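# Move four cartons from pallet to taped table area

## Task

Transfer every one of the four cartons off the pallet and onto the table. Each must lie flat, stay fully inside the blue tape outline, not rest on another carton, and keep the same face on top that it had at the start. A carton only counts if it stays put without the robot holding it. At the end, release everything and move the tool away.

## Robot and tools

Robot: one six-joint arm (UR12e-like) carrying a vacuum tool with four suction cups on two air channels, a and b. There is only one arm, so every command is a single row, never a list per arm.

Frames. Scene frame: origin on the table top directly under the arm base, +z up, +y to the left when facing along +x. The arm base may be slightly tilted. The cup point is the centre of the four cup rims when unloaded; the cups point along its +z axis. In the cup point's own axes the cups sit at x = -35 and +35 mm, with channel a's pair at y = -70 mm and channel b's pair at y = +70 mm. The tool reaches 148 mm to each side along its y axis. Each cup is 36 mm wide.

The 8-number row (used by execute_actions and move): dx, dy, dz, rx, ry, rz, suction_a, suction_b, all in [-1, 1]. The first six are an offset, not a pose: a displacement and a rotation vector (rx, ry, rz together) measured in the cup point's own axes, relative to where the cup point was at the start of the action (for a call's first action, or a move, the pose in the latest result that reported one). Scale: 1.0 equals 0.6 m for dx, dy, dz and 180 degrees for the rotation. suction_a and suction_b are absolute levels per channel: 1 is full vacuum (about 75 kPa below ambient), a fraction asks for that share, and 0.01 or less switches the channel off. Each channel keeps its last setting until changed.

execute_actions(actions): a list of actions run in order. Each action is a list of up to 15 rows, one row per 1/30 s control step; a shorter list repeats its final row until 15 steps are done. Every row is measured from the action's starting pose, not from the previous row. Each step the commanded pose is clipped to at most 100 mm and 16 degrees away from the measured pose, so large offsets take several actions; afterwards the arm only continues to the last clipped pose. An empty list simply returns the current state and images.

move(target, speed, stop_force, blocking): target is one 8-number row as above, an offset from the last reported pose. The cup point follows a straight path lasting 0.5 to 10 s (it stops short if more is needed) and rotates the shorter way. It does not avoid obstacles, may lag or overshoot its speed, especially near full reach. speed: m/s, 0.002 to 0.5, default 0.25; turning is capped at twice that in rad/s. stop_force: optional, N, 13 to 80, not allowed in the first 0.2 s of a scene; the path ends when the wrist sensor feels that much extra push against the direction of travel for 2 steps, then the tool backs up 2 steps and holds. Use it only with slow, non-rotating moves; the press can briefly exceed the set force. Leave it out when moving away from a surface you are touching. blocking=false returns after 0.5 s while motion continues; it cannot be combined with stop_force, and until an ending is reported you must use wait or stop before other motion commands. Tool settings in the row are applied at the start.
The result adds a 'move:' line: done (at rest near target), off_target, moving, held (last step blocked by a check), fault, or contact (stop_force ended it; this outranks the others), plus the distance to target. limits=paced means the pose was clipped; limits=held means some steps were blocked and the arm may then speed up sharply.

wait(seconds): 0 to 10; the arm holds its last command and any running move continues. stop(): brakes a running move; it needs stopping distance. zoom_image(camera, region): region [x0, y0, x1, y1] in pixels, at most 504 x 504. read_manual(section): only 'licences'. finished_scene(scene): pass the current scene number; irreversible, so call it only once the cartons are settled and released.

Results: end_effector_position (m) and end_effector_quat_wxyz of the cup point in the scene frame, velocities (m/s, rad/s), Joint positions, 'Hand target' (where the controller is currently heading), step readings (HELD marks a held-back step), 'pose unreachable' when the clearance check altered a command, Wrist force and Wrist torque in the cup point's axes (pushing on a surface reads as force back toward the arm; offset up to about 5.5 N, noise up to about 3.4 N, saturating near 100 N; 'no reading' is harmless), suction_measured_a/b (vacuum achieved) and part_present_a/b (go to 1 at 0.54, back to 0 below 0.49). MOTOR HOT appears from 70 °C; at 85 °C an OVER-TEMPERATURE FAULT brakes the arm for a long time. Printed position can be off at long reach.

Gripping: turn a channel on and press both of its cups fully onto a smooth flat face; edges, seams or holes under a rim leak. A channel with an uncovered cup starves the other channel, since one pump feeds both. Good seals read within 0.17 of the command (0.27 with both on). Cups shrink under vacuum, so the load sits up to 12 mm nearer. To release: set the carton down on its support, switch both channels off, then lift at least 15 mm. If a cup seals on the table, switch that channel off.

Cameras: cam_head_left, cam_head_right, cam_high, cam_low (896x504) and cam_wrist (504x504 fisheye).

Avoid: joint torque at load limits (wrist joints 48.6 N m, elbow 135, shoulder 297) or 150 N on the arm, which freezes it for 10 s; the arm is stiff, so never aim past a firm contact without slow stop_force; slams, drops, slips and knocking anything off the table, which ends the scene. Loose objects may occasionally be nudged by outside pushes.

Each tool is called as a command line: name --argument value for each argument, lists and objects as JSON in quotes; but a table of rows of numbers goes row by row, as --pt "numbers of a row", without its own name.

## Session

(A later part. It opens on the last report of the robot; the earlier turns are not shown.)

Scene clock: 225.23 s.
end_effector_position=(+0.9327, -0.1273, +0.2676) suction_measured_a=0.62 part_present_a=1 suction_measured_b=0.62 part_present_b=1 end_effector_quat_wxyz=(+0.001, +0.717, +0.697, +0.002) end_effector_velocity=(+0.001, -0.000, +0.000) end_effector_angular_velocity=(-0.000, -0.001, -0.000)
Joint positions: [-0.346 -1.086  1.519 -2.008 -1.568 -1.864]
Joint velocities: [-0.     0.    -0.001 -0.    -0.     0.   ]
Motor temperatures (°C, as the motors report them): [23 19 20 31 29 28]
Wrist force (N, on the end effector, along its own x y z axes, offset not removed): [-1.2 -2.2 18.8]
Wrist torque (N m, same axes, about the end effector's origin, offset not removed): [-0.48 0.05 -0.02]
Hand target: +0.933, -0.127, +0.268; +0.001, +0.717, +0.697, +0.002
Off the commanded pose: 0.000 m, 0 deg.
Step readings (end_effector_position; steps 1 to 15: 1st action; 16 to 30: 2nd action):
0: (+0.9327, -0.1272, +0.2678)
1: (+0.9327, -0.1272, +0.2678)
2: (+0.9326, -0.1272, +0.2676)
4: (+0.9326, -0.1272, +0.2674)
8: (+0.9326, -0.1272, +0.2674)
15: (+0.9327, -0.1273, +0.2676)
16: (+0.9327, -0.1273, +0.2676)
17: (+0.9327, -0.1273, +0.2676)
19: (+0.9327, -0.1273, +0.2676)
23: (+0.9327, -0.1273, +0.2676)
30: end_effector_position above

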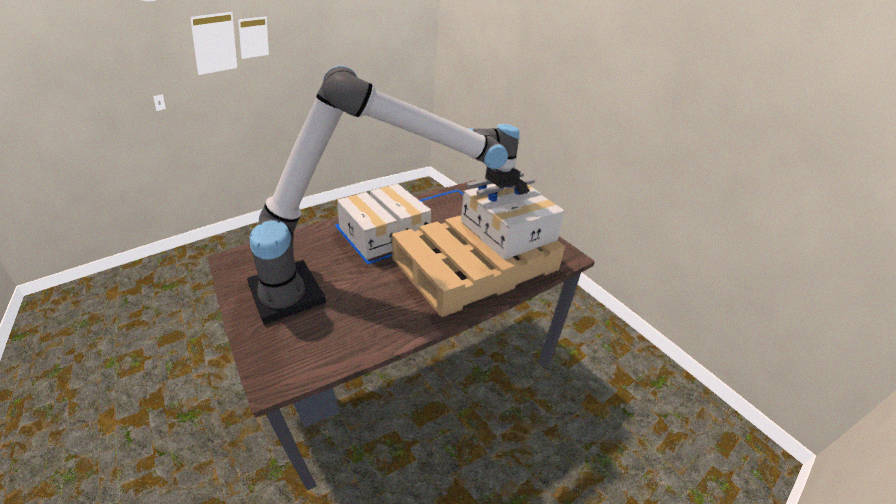

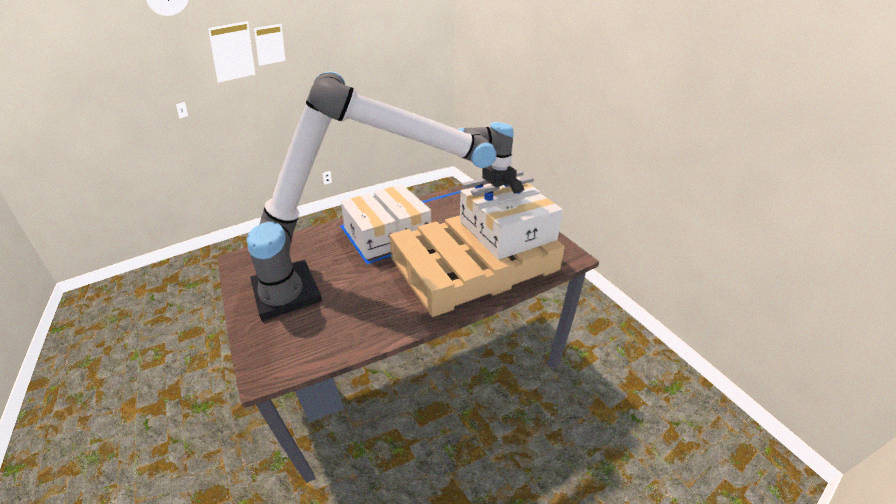

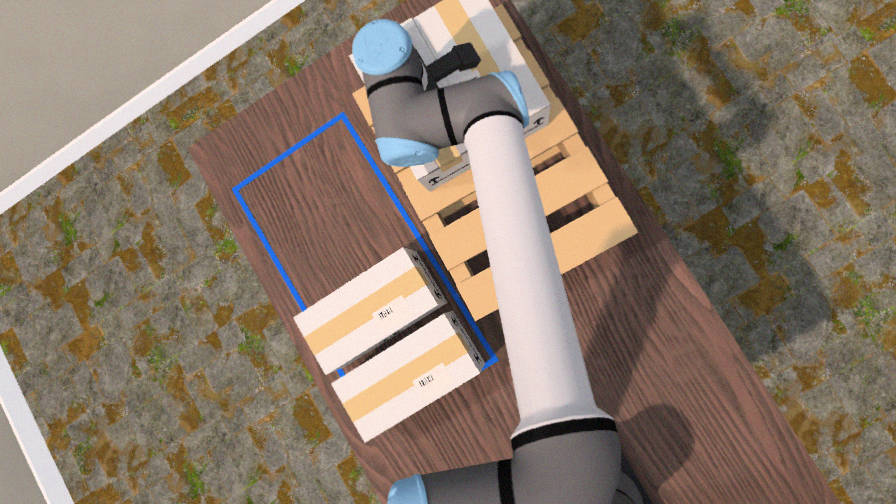

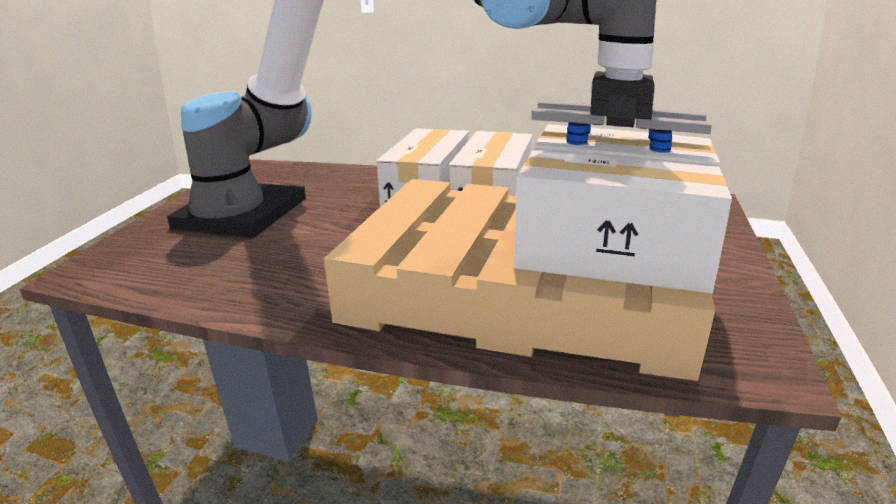

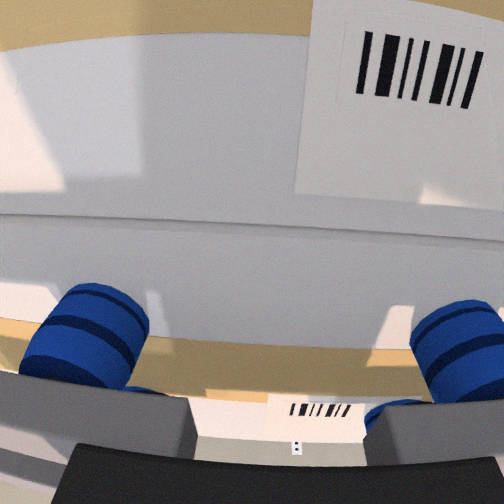

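move --target '[0,0,-0.28,0,0,0,1,1]' --speed 0.3

move --target '[0.552,-0.219,0,0,0,-0.518,1,1]' --speed 0.45

move --target '[0,0,0.2,0,0,0,1,1]' --speed 0.25

Scene clock: 234.10 s.
end_effector_position=(+0.9320, -0.1276, +0.4352) suction_measured_a=0.64 part_present_a=1 suction_measured_b=0.64 part_present_b=1 end_effector_quat_wxyz=(+0.001, +0.717, +0.697, +0.002) end_effector_velocity=(-0.000, -0.001, +0.005) end_effector_angular_velocity=(-0.000, -0.001, -0.001)
Joint positions: [-0.346 -1.169  1.334 -1.74  -1.568 -1.864]
Joint velocities: [-0.001 -0.002 -0.005  0.006  0.    -0.   ]
Motor temperatures (°C, as the motors report them): [23 19 20 31 29 28]
Wrist force (N, on the end effector, along its own x y z axes, offset not removed): [-0.2 -1.8 17.4]
Wrist torque (N m, same axes, about the end effector's origin, offset not removed): [-0.48 0.07 0.18]
Hand target: +0.932, -0.128, +0.436; +0.001, +0.717, +0.697, +0.002
Off the commanded pose: 0.000 m, 0 deg.
move: done

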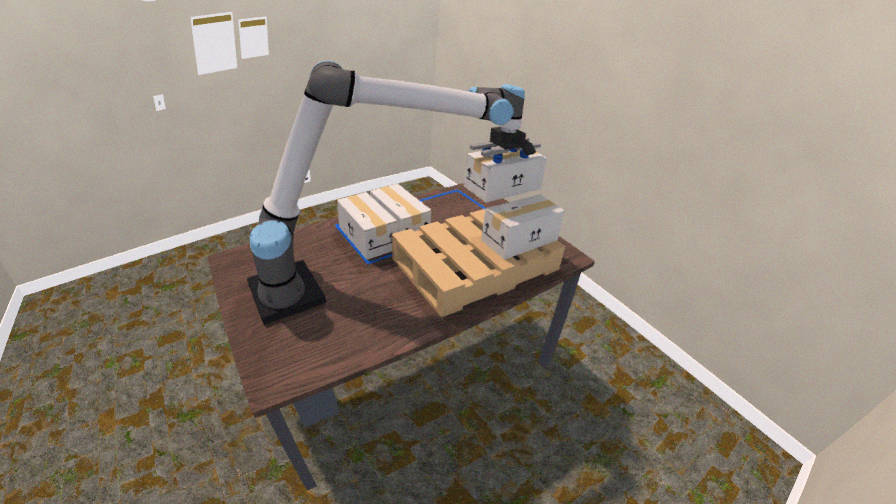

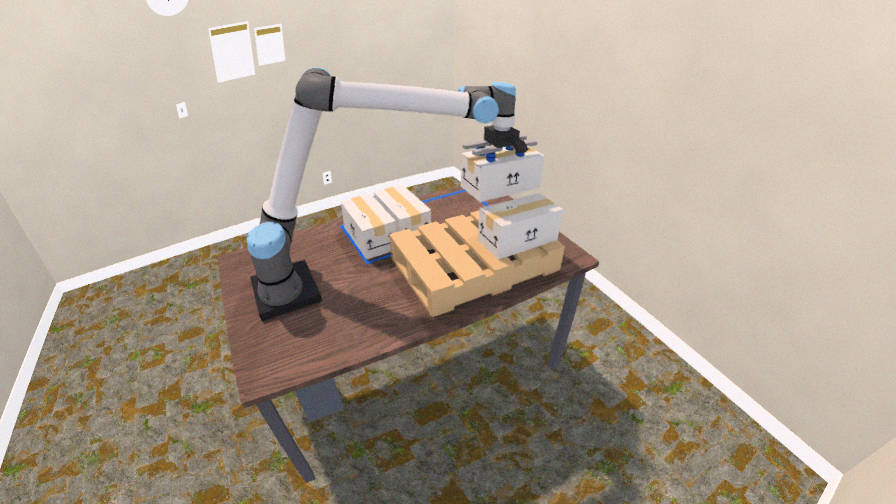

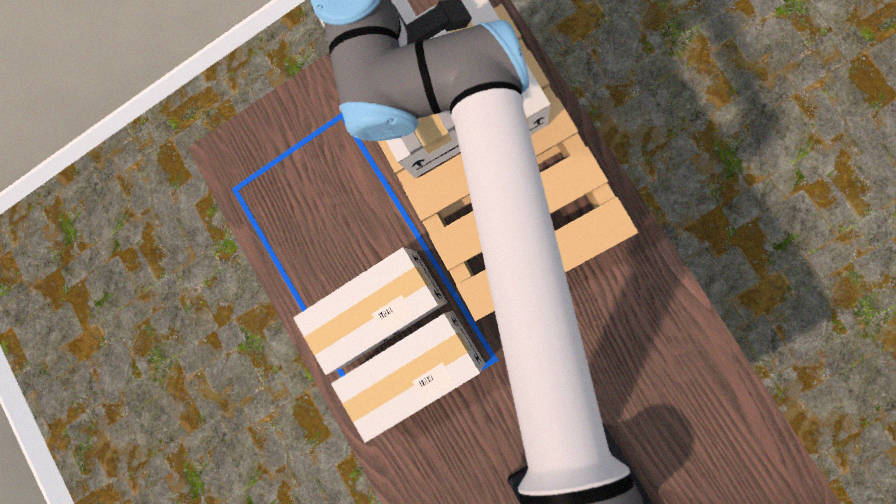

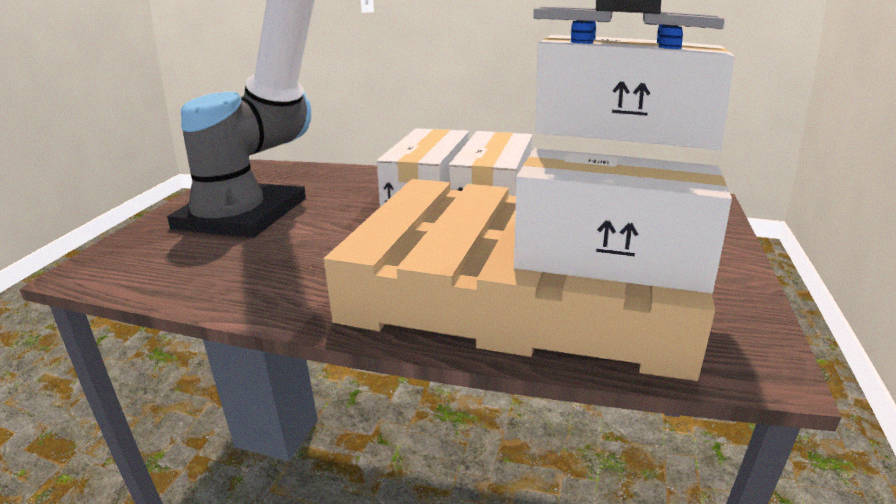

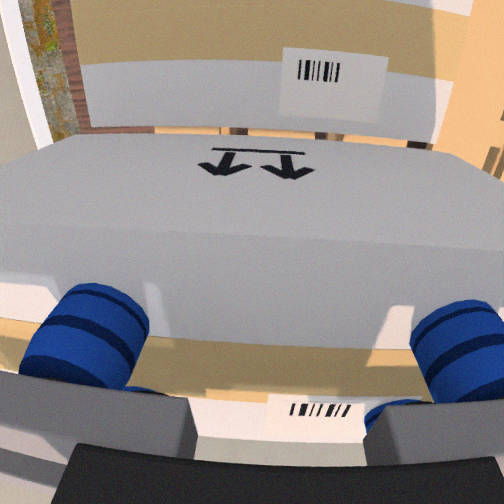

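Scene clock: 236.60 s.
end_effector_position=(+0.8103, +0.2068, +0.4353) suction_measured_a=0.64 part_present_a=1 suction_measured_b=0.64 part_present_b=1 end_effector_quat_wxyz=(+0.003, -0.013, +1.000, +0.001) end_effector_velocity=(-0.001, +0.003, +0.000) end_effector_angular_velocity=(+0.000, -0.001, +0.013)
Joint positions: [ 0.017 -1.341  1.565 -1.799 -1.57  -3.127]
Joint velocities: [ 0.003 -0.001  0.    -0.     0.    -0.01 ]
Motor temperatures (°C, as the motors report them): [23 19 20 31 29 28]
Wrist force (N, on the end effector, along its own x y z axes, offset not removed): [0.5 0.0 18.1]
Wrist torque (N m, same axes, about the end effector's origin, offset not removed): [-0.18 -0.15 0.19]
Hand target: +0.810, +0.207, +0.435; +0.003, -0.014, +1.000, +0.001
Off the commanded pose: 0.000 m, 0 deg.
move: done

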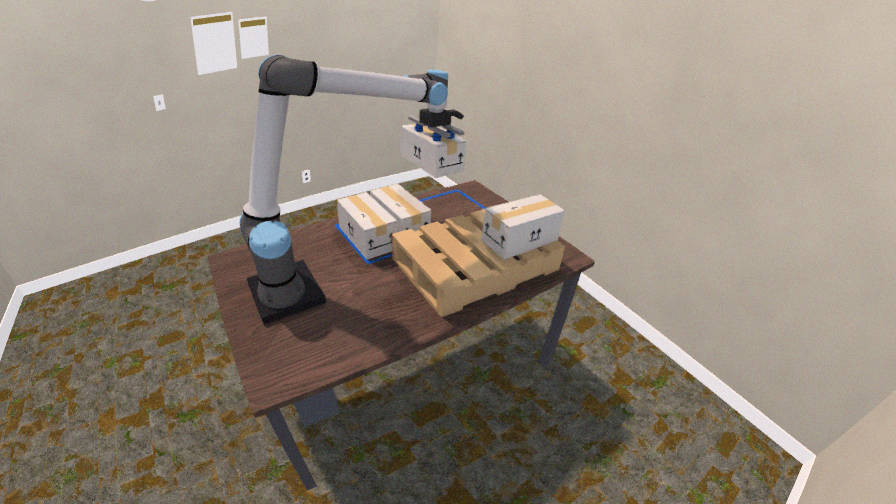

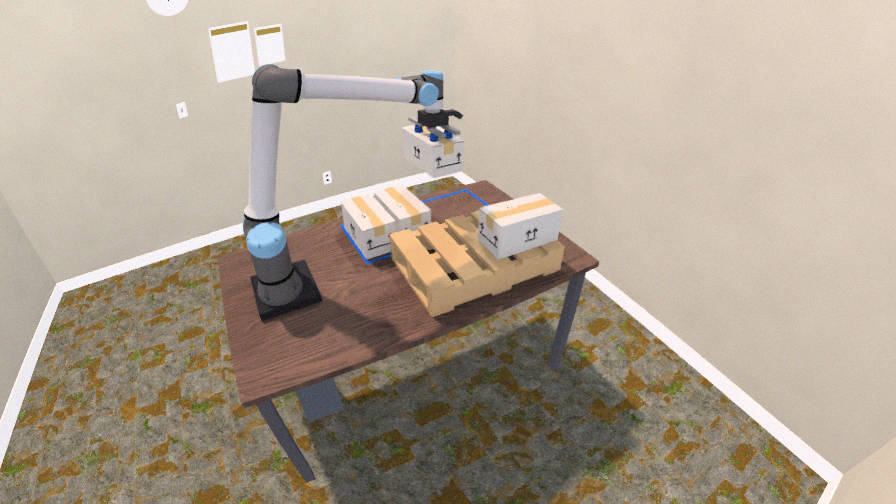

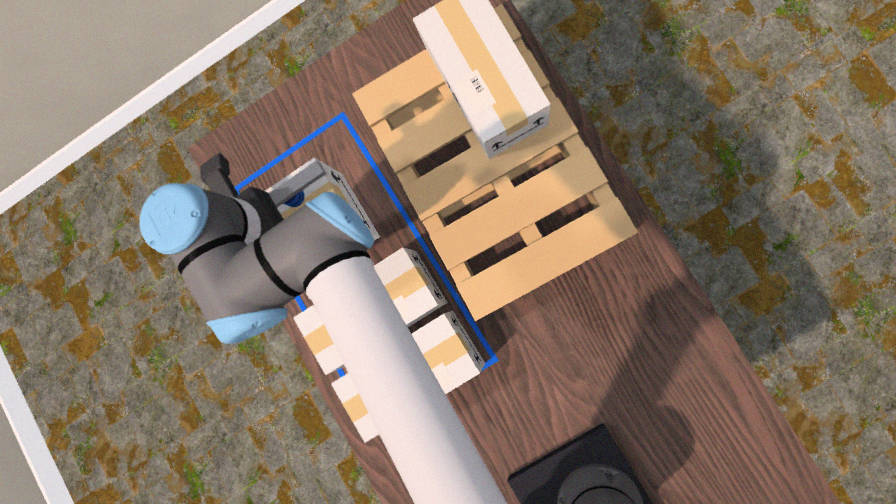

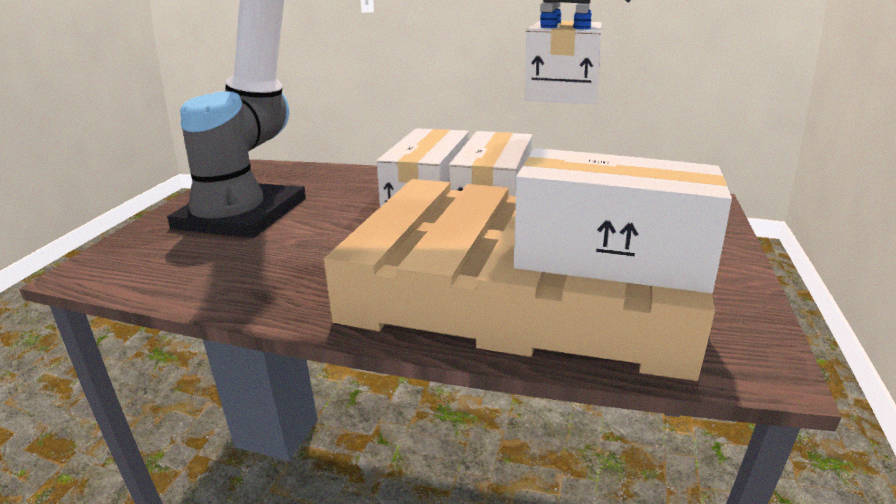

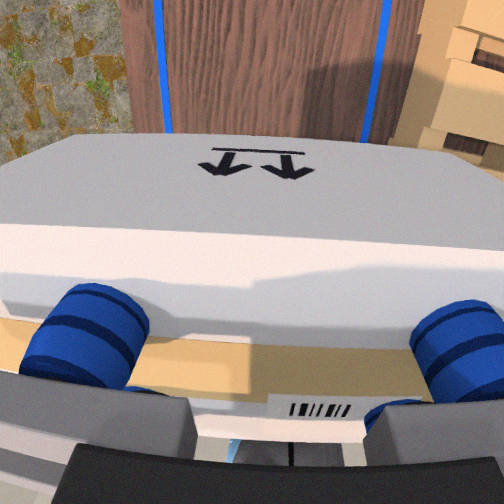

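Scene clock: 237.77 s.
end_effector_position=(+0.8108, +0.2070, +0.3157) suction_measured_a=0.64 part_present_a=1 suction_measured_b=0.64 part_present_b=1 end_effector_quat_wxyz=(+0.002, -0.013, +1.000, +0.001) end_effector_velocity=(+0.000, +0.000, -0.002) end_effector_angular_velocity=(-0.000, -0.001, +0.000)
Joint positions: [ 0.017 -1.277  1.704 -2.002 -1.57  -3.127]
Joint velocities: [ 0.     0.002  0.002 -0.005 -0.    -0.   ]
Motor temperatures (°C, as the motors report them): [23 19 20 31 29 28]
Wrist force (N, on the end effector, along its own x y z axes, offset not removed): [3.3 -0.3 19.8]
Wrist torque (N m, same axes, about the end effector's origin, offset not removed): [-0.25 -0.40 0.08]
Hand target: +0.811, +0.207, +0.315; +0.003, -0.013, +1.000, +0.001
Off the commanded pose: 0.000 m, 0 deg.
move: done

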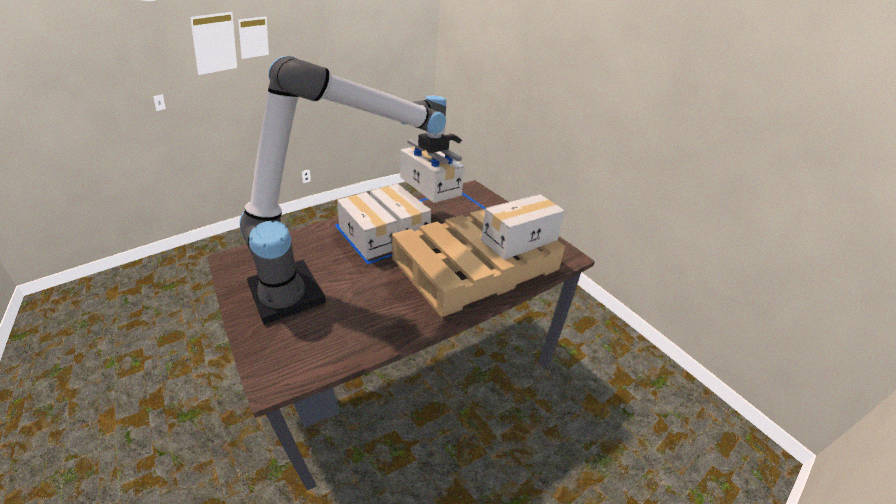

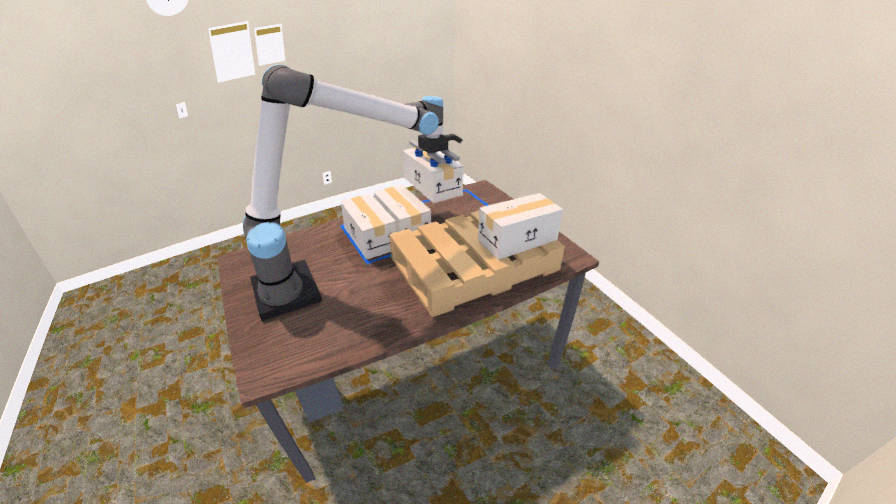

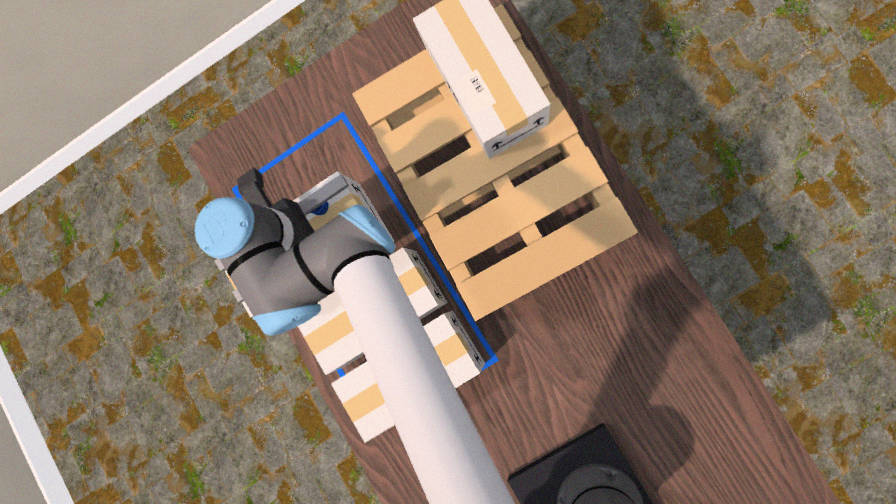

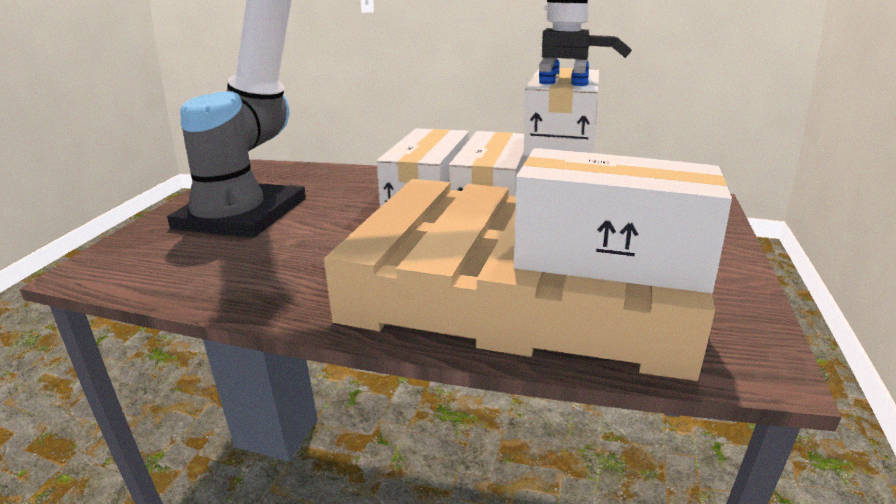

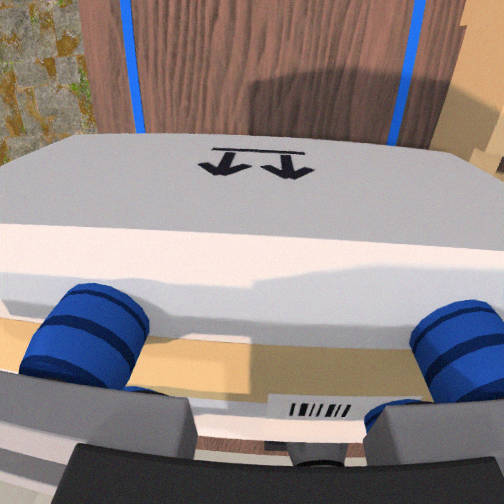

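move --target '[0,0,0.288,0,0,0,1,1]' --speed 0.2

move --target '[0,0,0.025,0,0,0,1,1]' --speed 0.004 --stop_force 13

Scene clock: 247.80 s.
end_effector_position=(+0.8114, +0.2073, +0.1434) suction_measured_a=0.64 part_present_a=1 suction_measured_b=0.64 part_present_b=1 end_effector_quat_wxyz=(+0.002, -0.013, +1.000, +0.001) end_effector_velocity=(-0.000, +0.001, -0.004) end_effector_angular_velocity=(+0.001, +0.001, +0.001)
Joint positions: [ 0.017 -1.122  1.835 -2.289 -1.57  -3.127]
Joint velocities: [ 0.001  0.004  0.002 -0.005  0.001 -0.   ]
Motor temperatures (°C, as the motors report them): [23 19 21 31 29 28]
Wrist force (N, on the end effector, along its own x y z axes, offset not removed): [-0.9 -0.1 16.3]
Wrist torque (N m, same axes, about the end effector's origin, offset not removed): [-0.21 0.18 0.04]
Hand target: +0.811, +0.207, +0.143; +0.002, -0.013, +1.000, +0.001
Off the commanded pose: 0.001 m, 0 deg.
move: done

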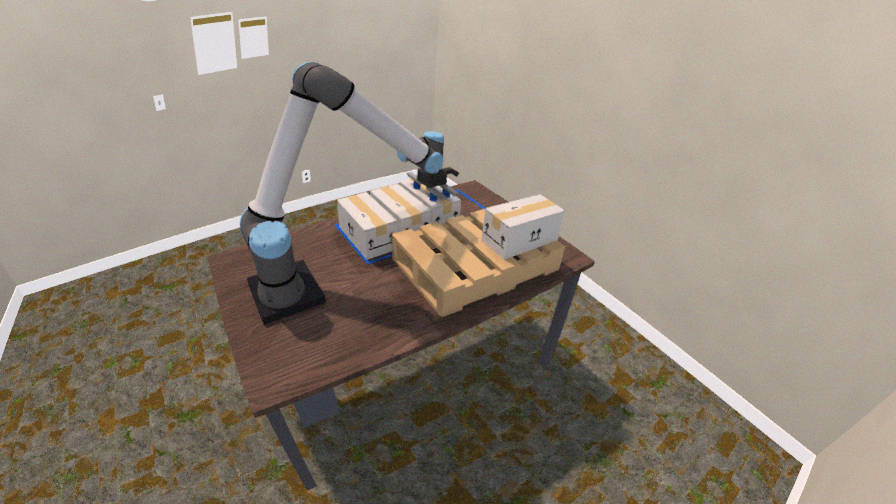

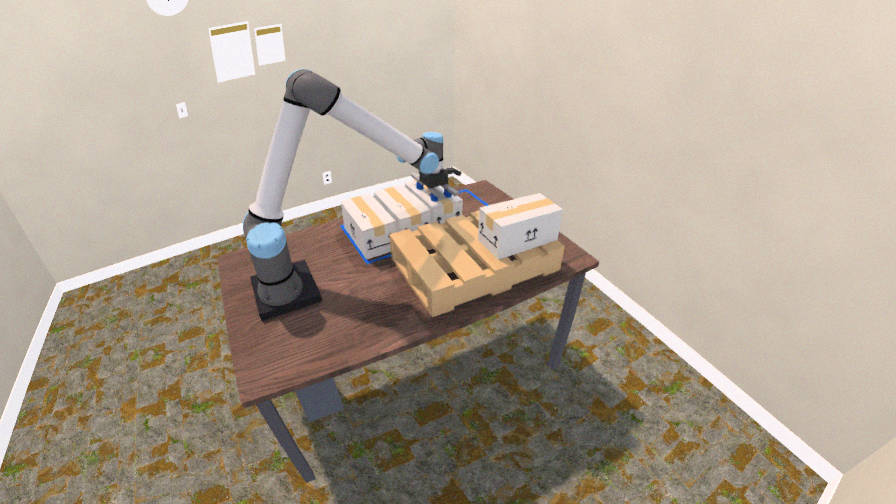

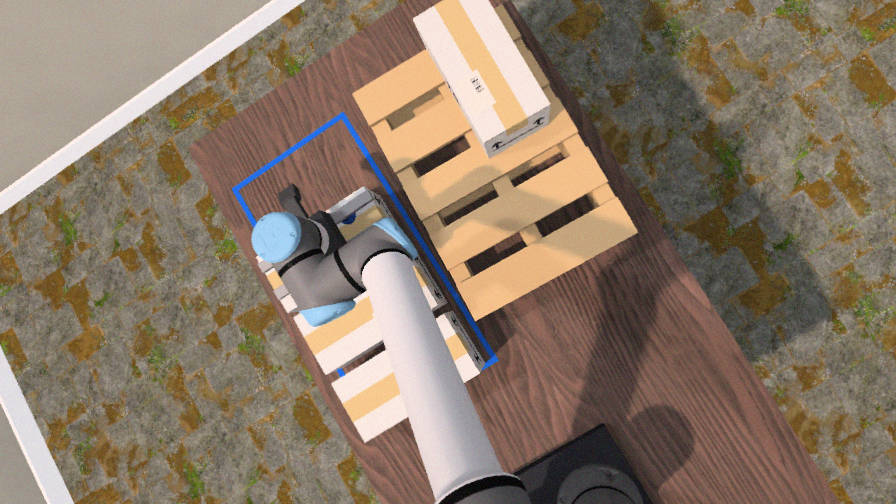

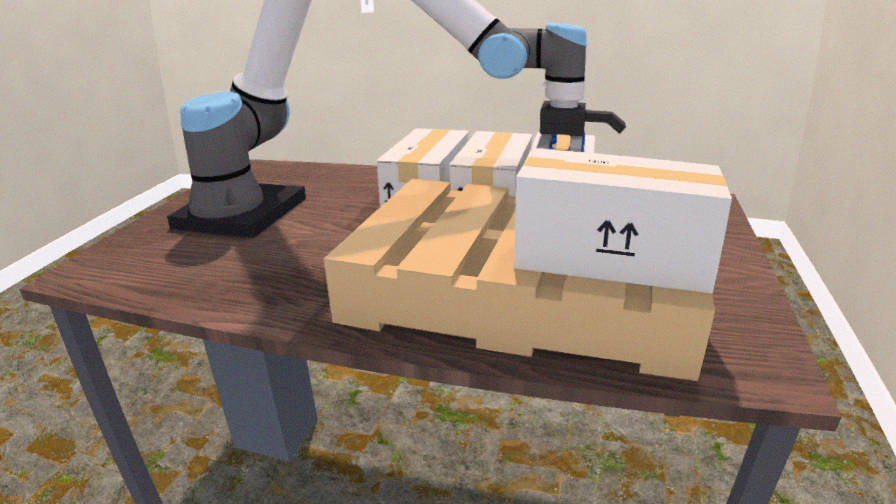

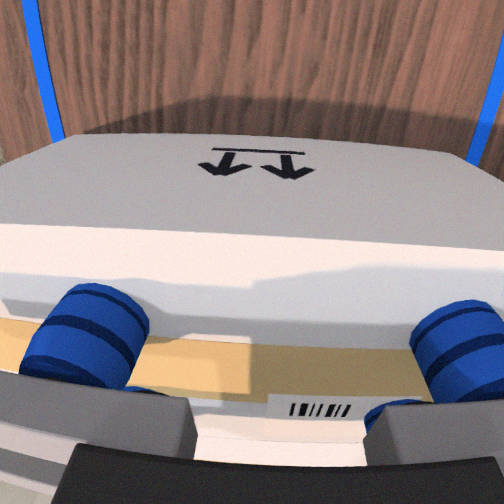

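Scene clock: 249.67 s.
end_effector_position=(+0.8115, +0.2073, +0.1374) suction_measured_a=0.64 part_present_a=1 suction_measured_b=0.64 part_present_b=1 end_effector_quat_wxyz=(+0.002, -0.013, +1.000, +0.001) end_effector_velocity=(-0.001, -0.000, +0.001) end_effector_angular_velocity=(+0.000, +0.002, -0.000)
Joint positions: [ 0.017 -1.115  1.838 -2.299 -1.57  -3.127]
Joint velocities: [-0.001 -0.001  0.     0.003  0.    -0.   ]
Motor temperatures (°C, as the motors report them): [23 19 21 31 29 28]
Wrist force (N, on the end effector, along its own x y z axes, offset not removed): [1.5 4.6 -6.9]
Wrist torque (N m, same axes, about the end effector's origin, offset not removed): [1.99 1.19 0.53]
Hand target: +0.812, +0.207, +0.138; +0.003, -0.013, +1.000, +0.001
Off the commanded pose: 0.009 m, 0 deg.
move: contact

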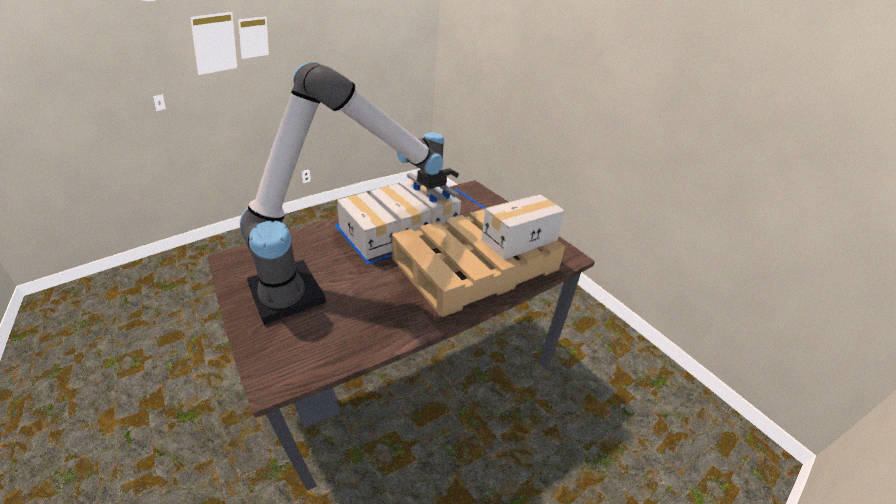

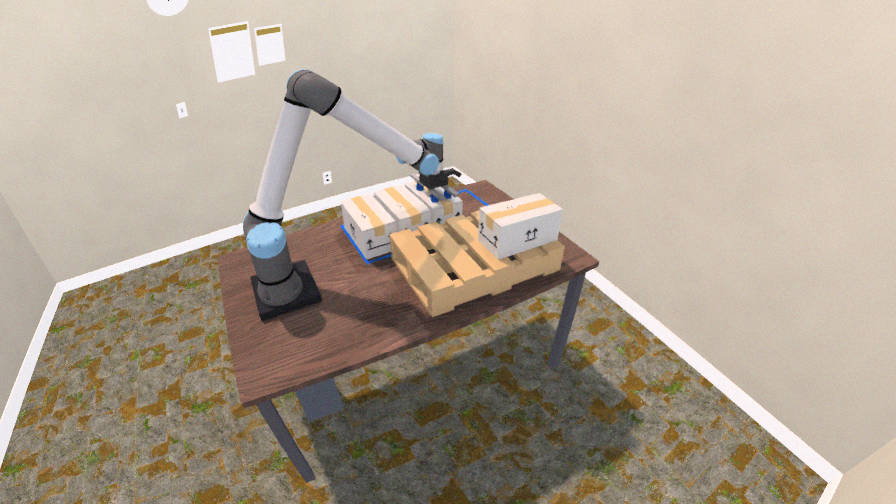

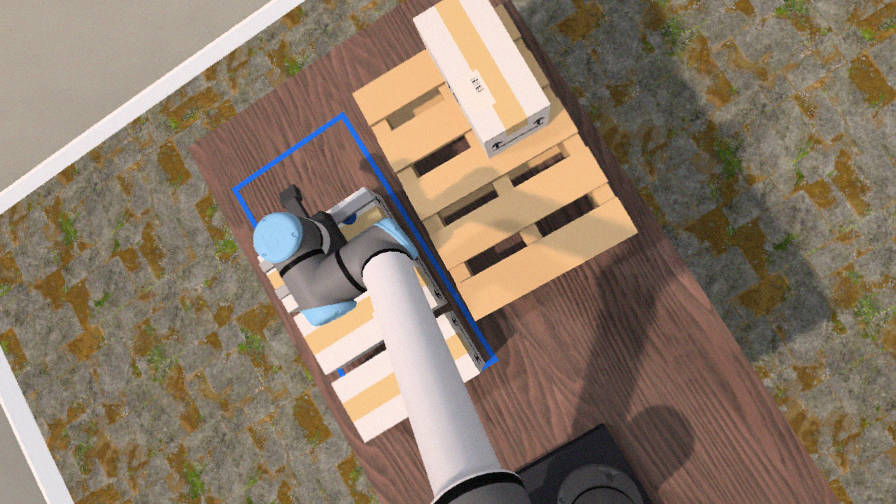

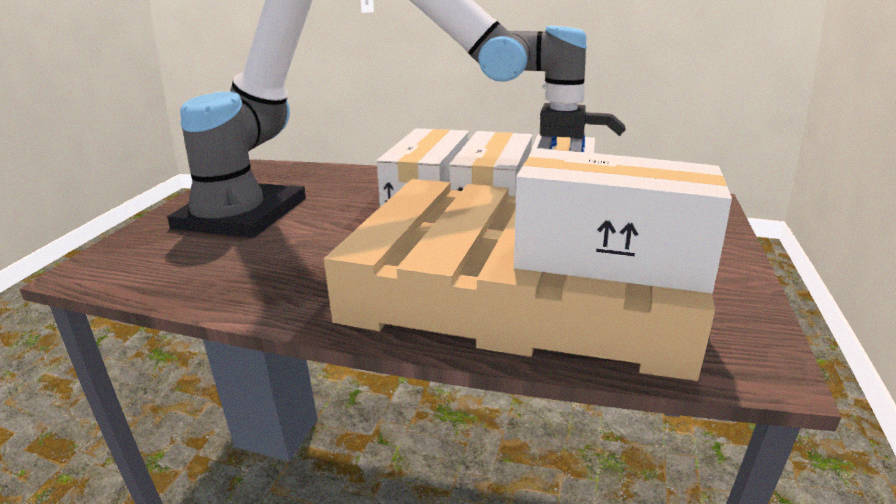

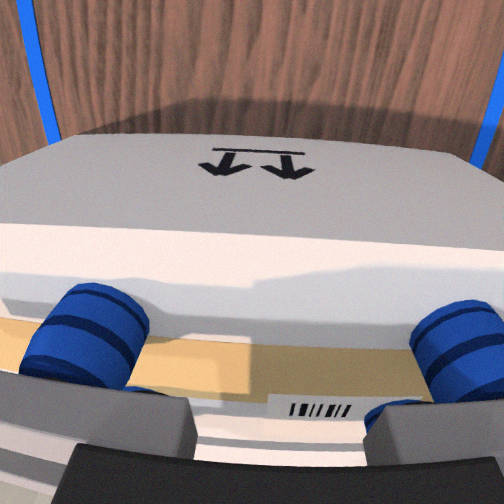

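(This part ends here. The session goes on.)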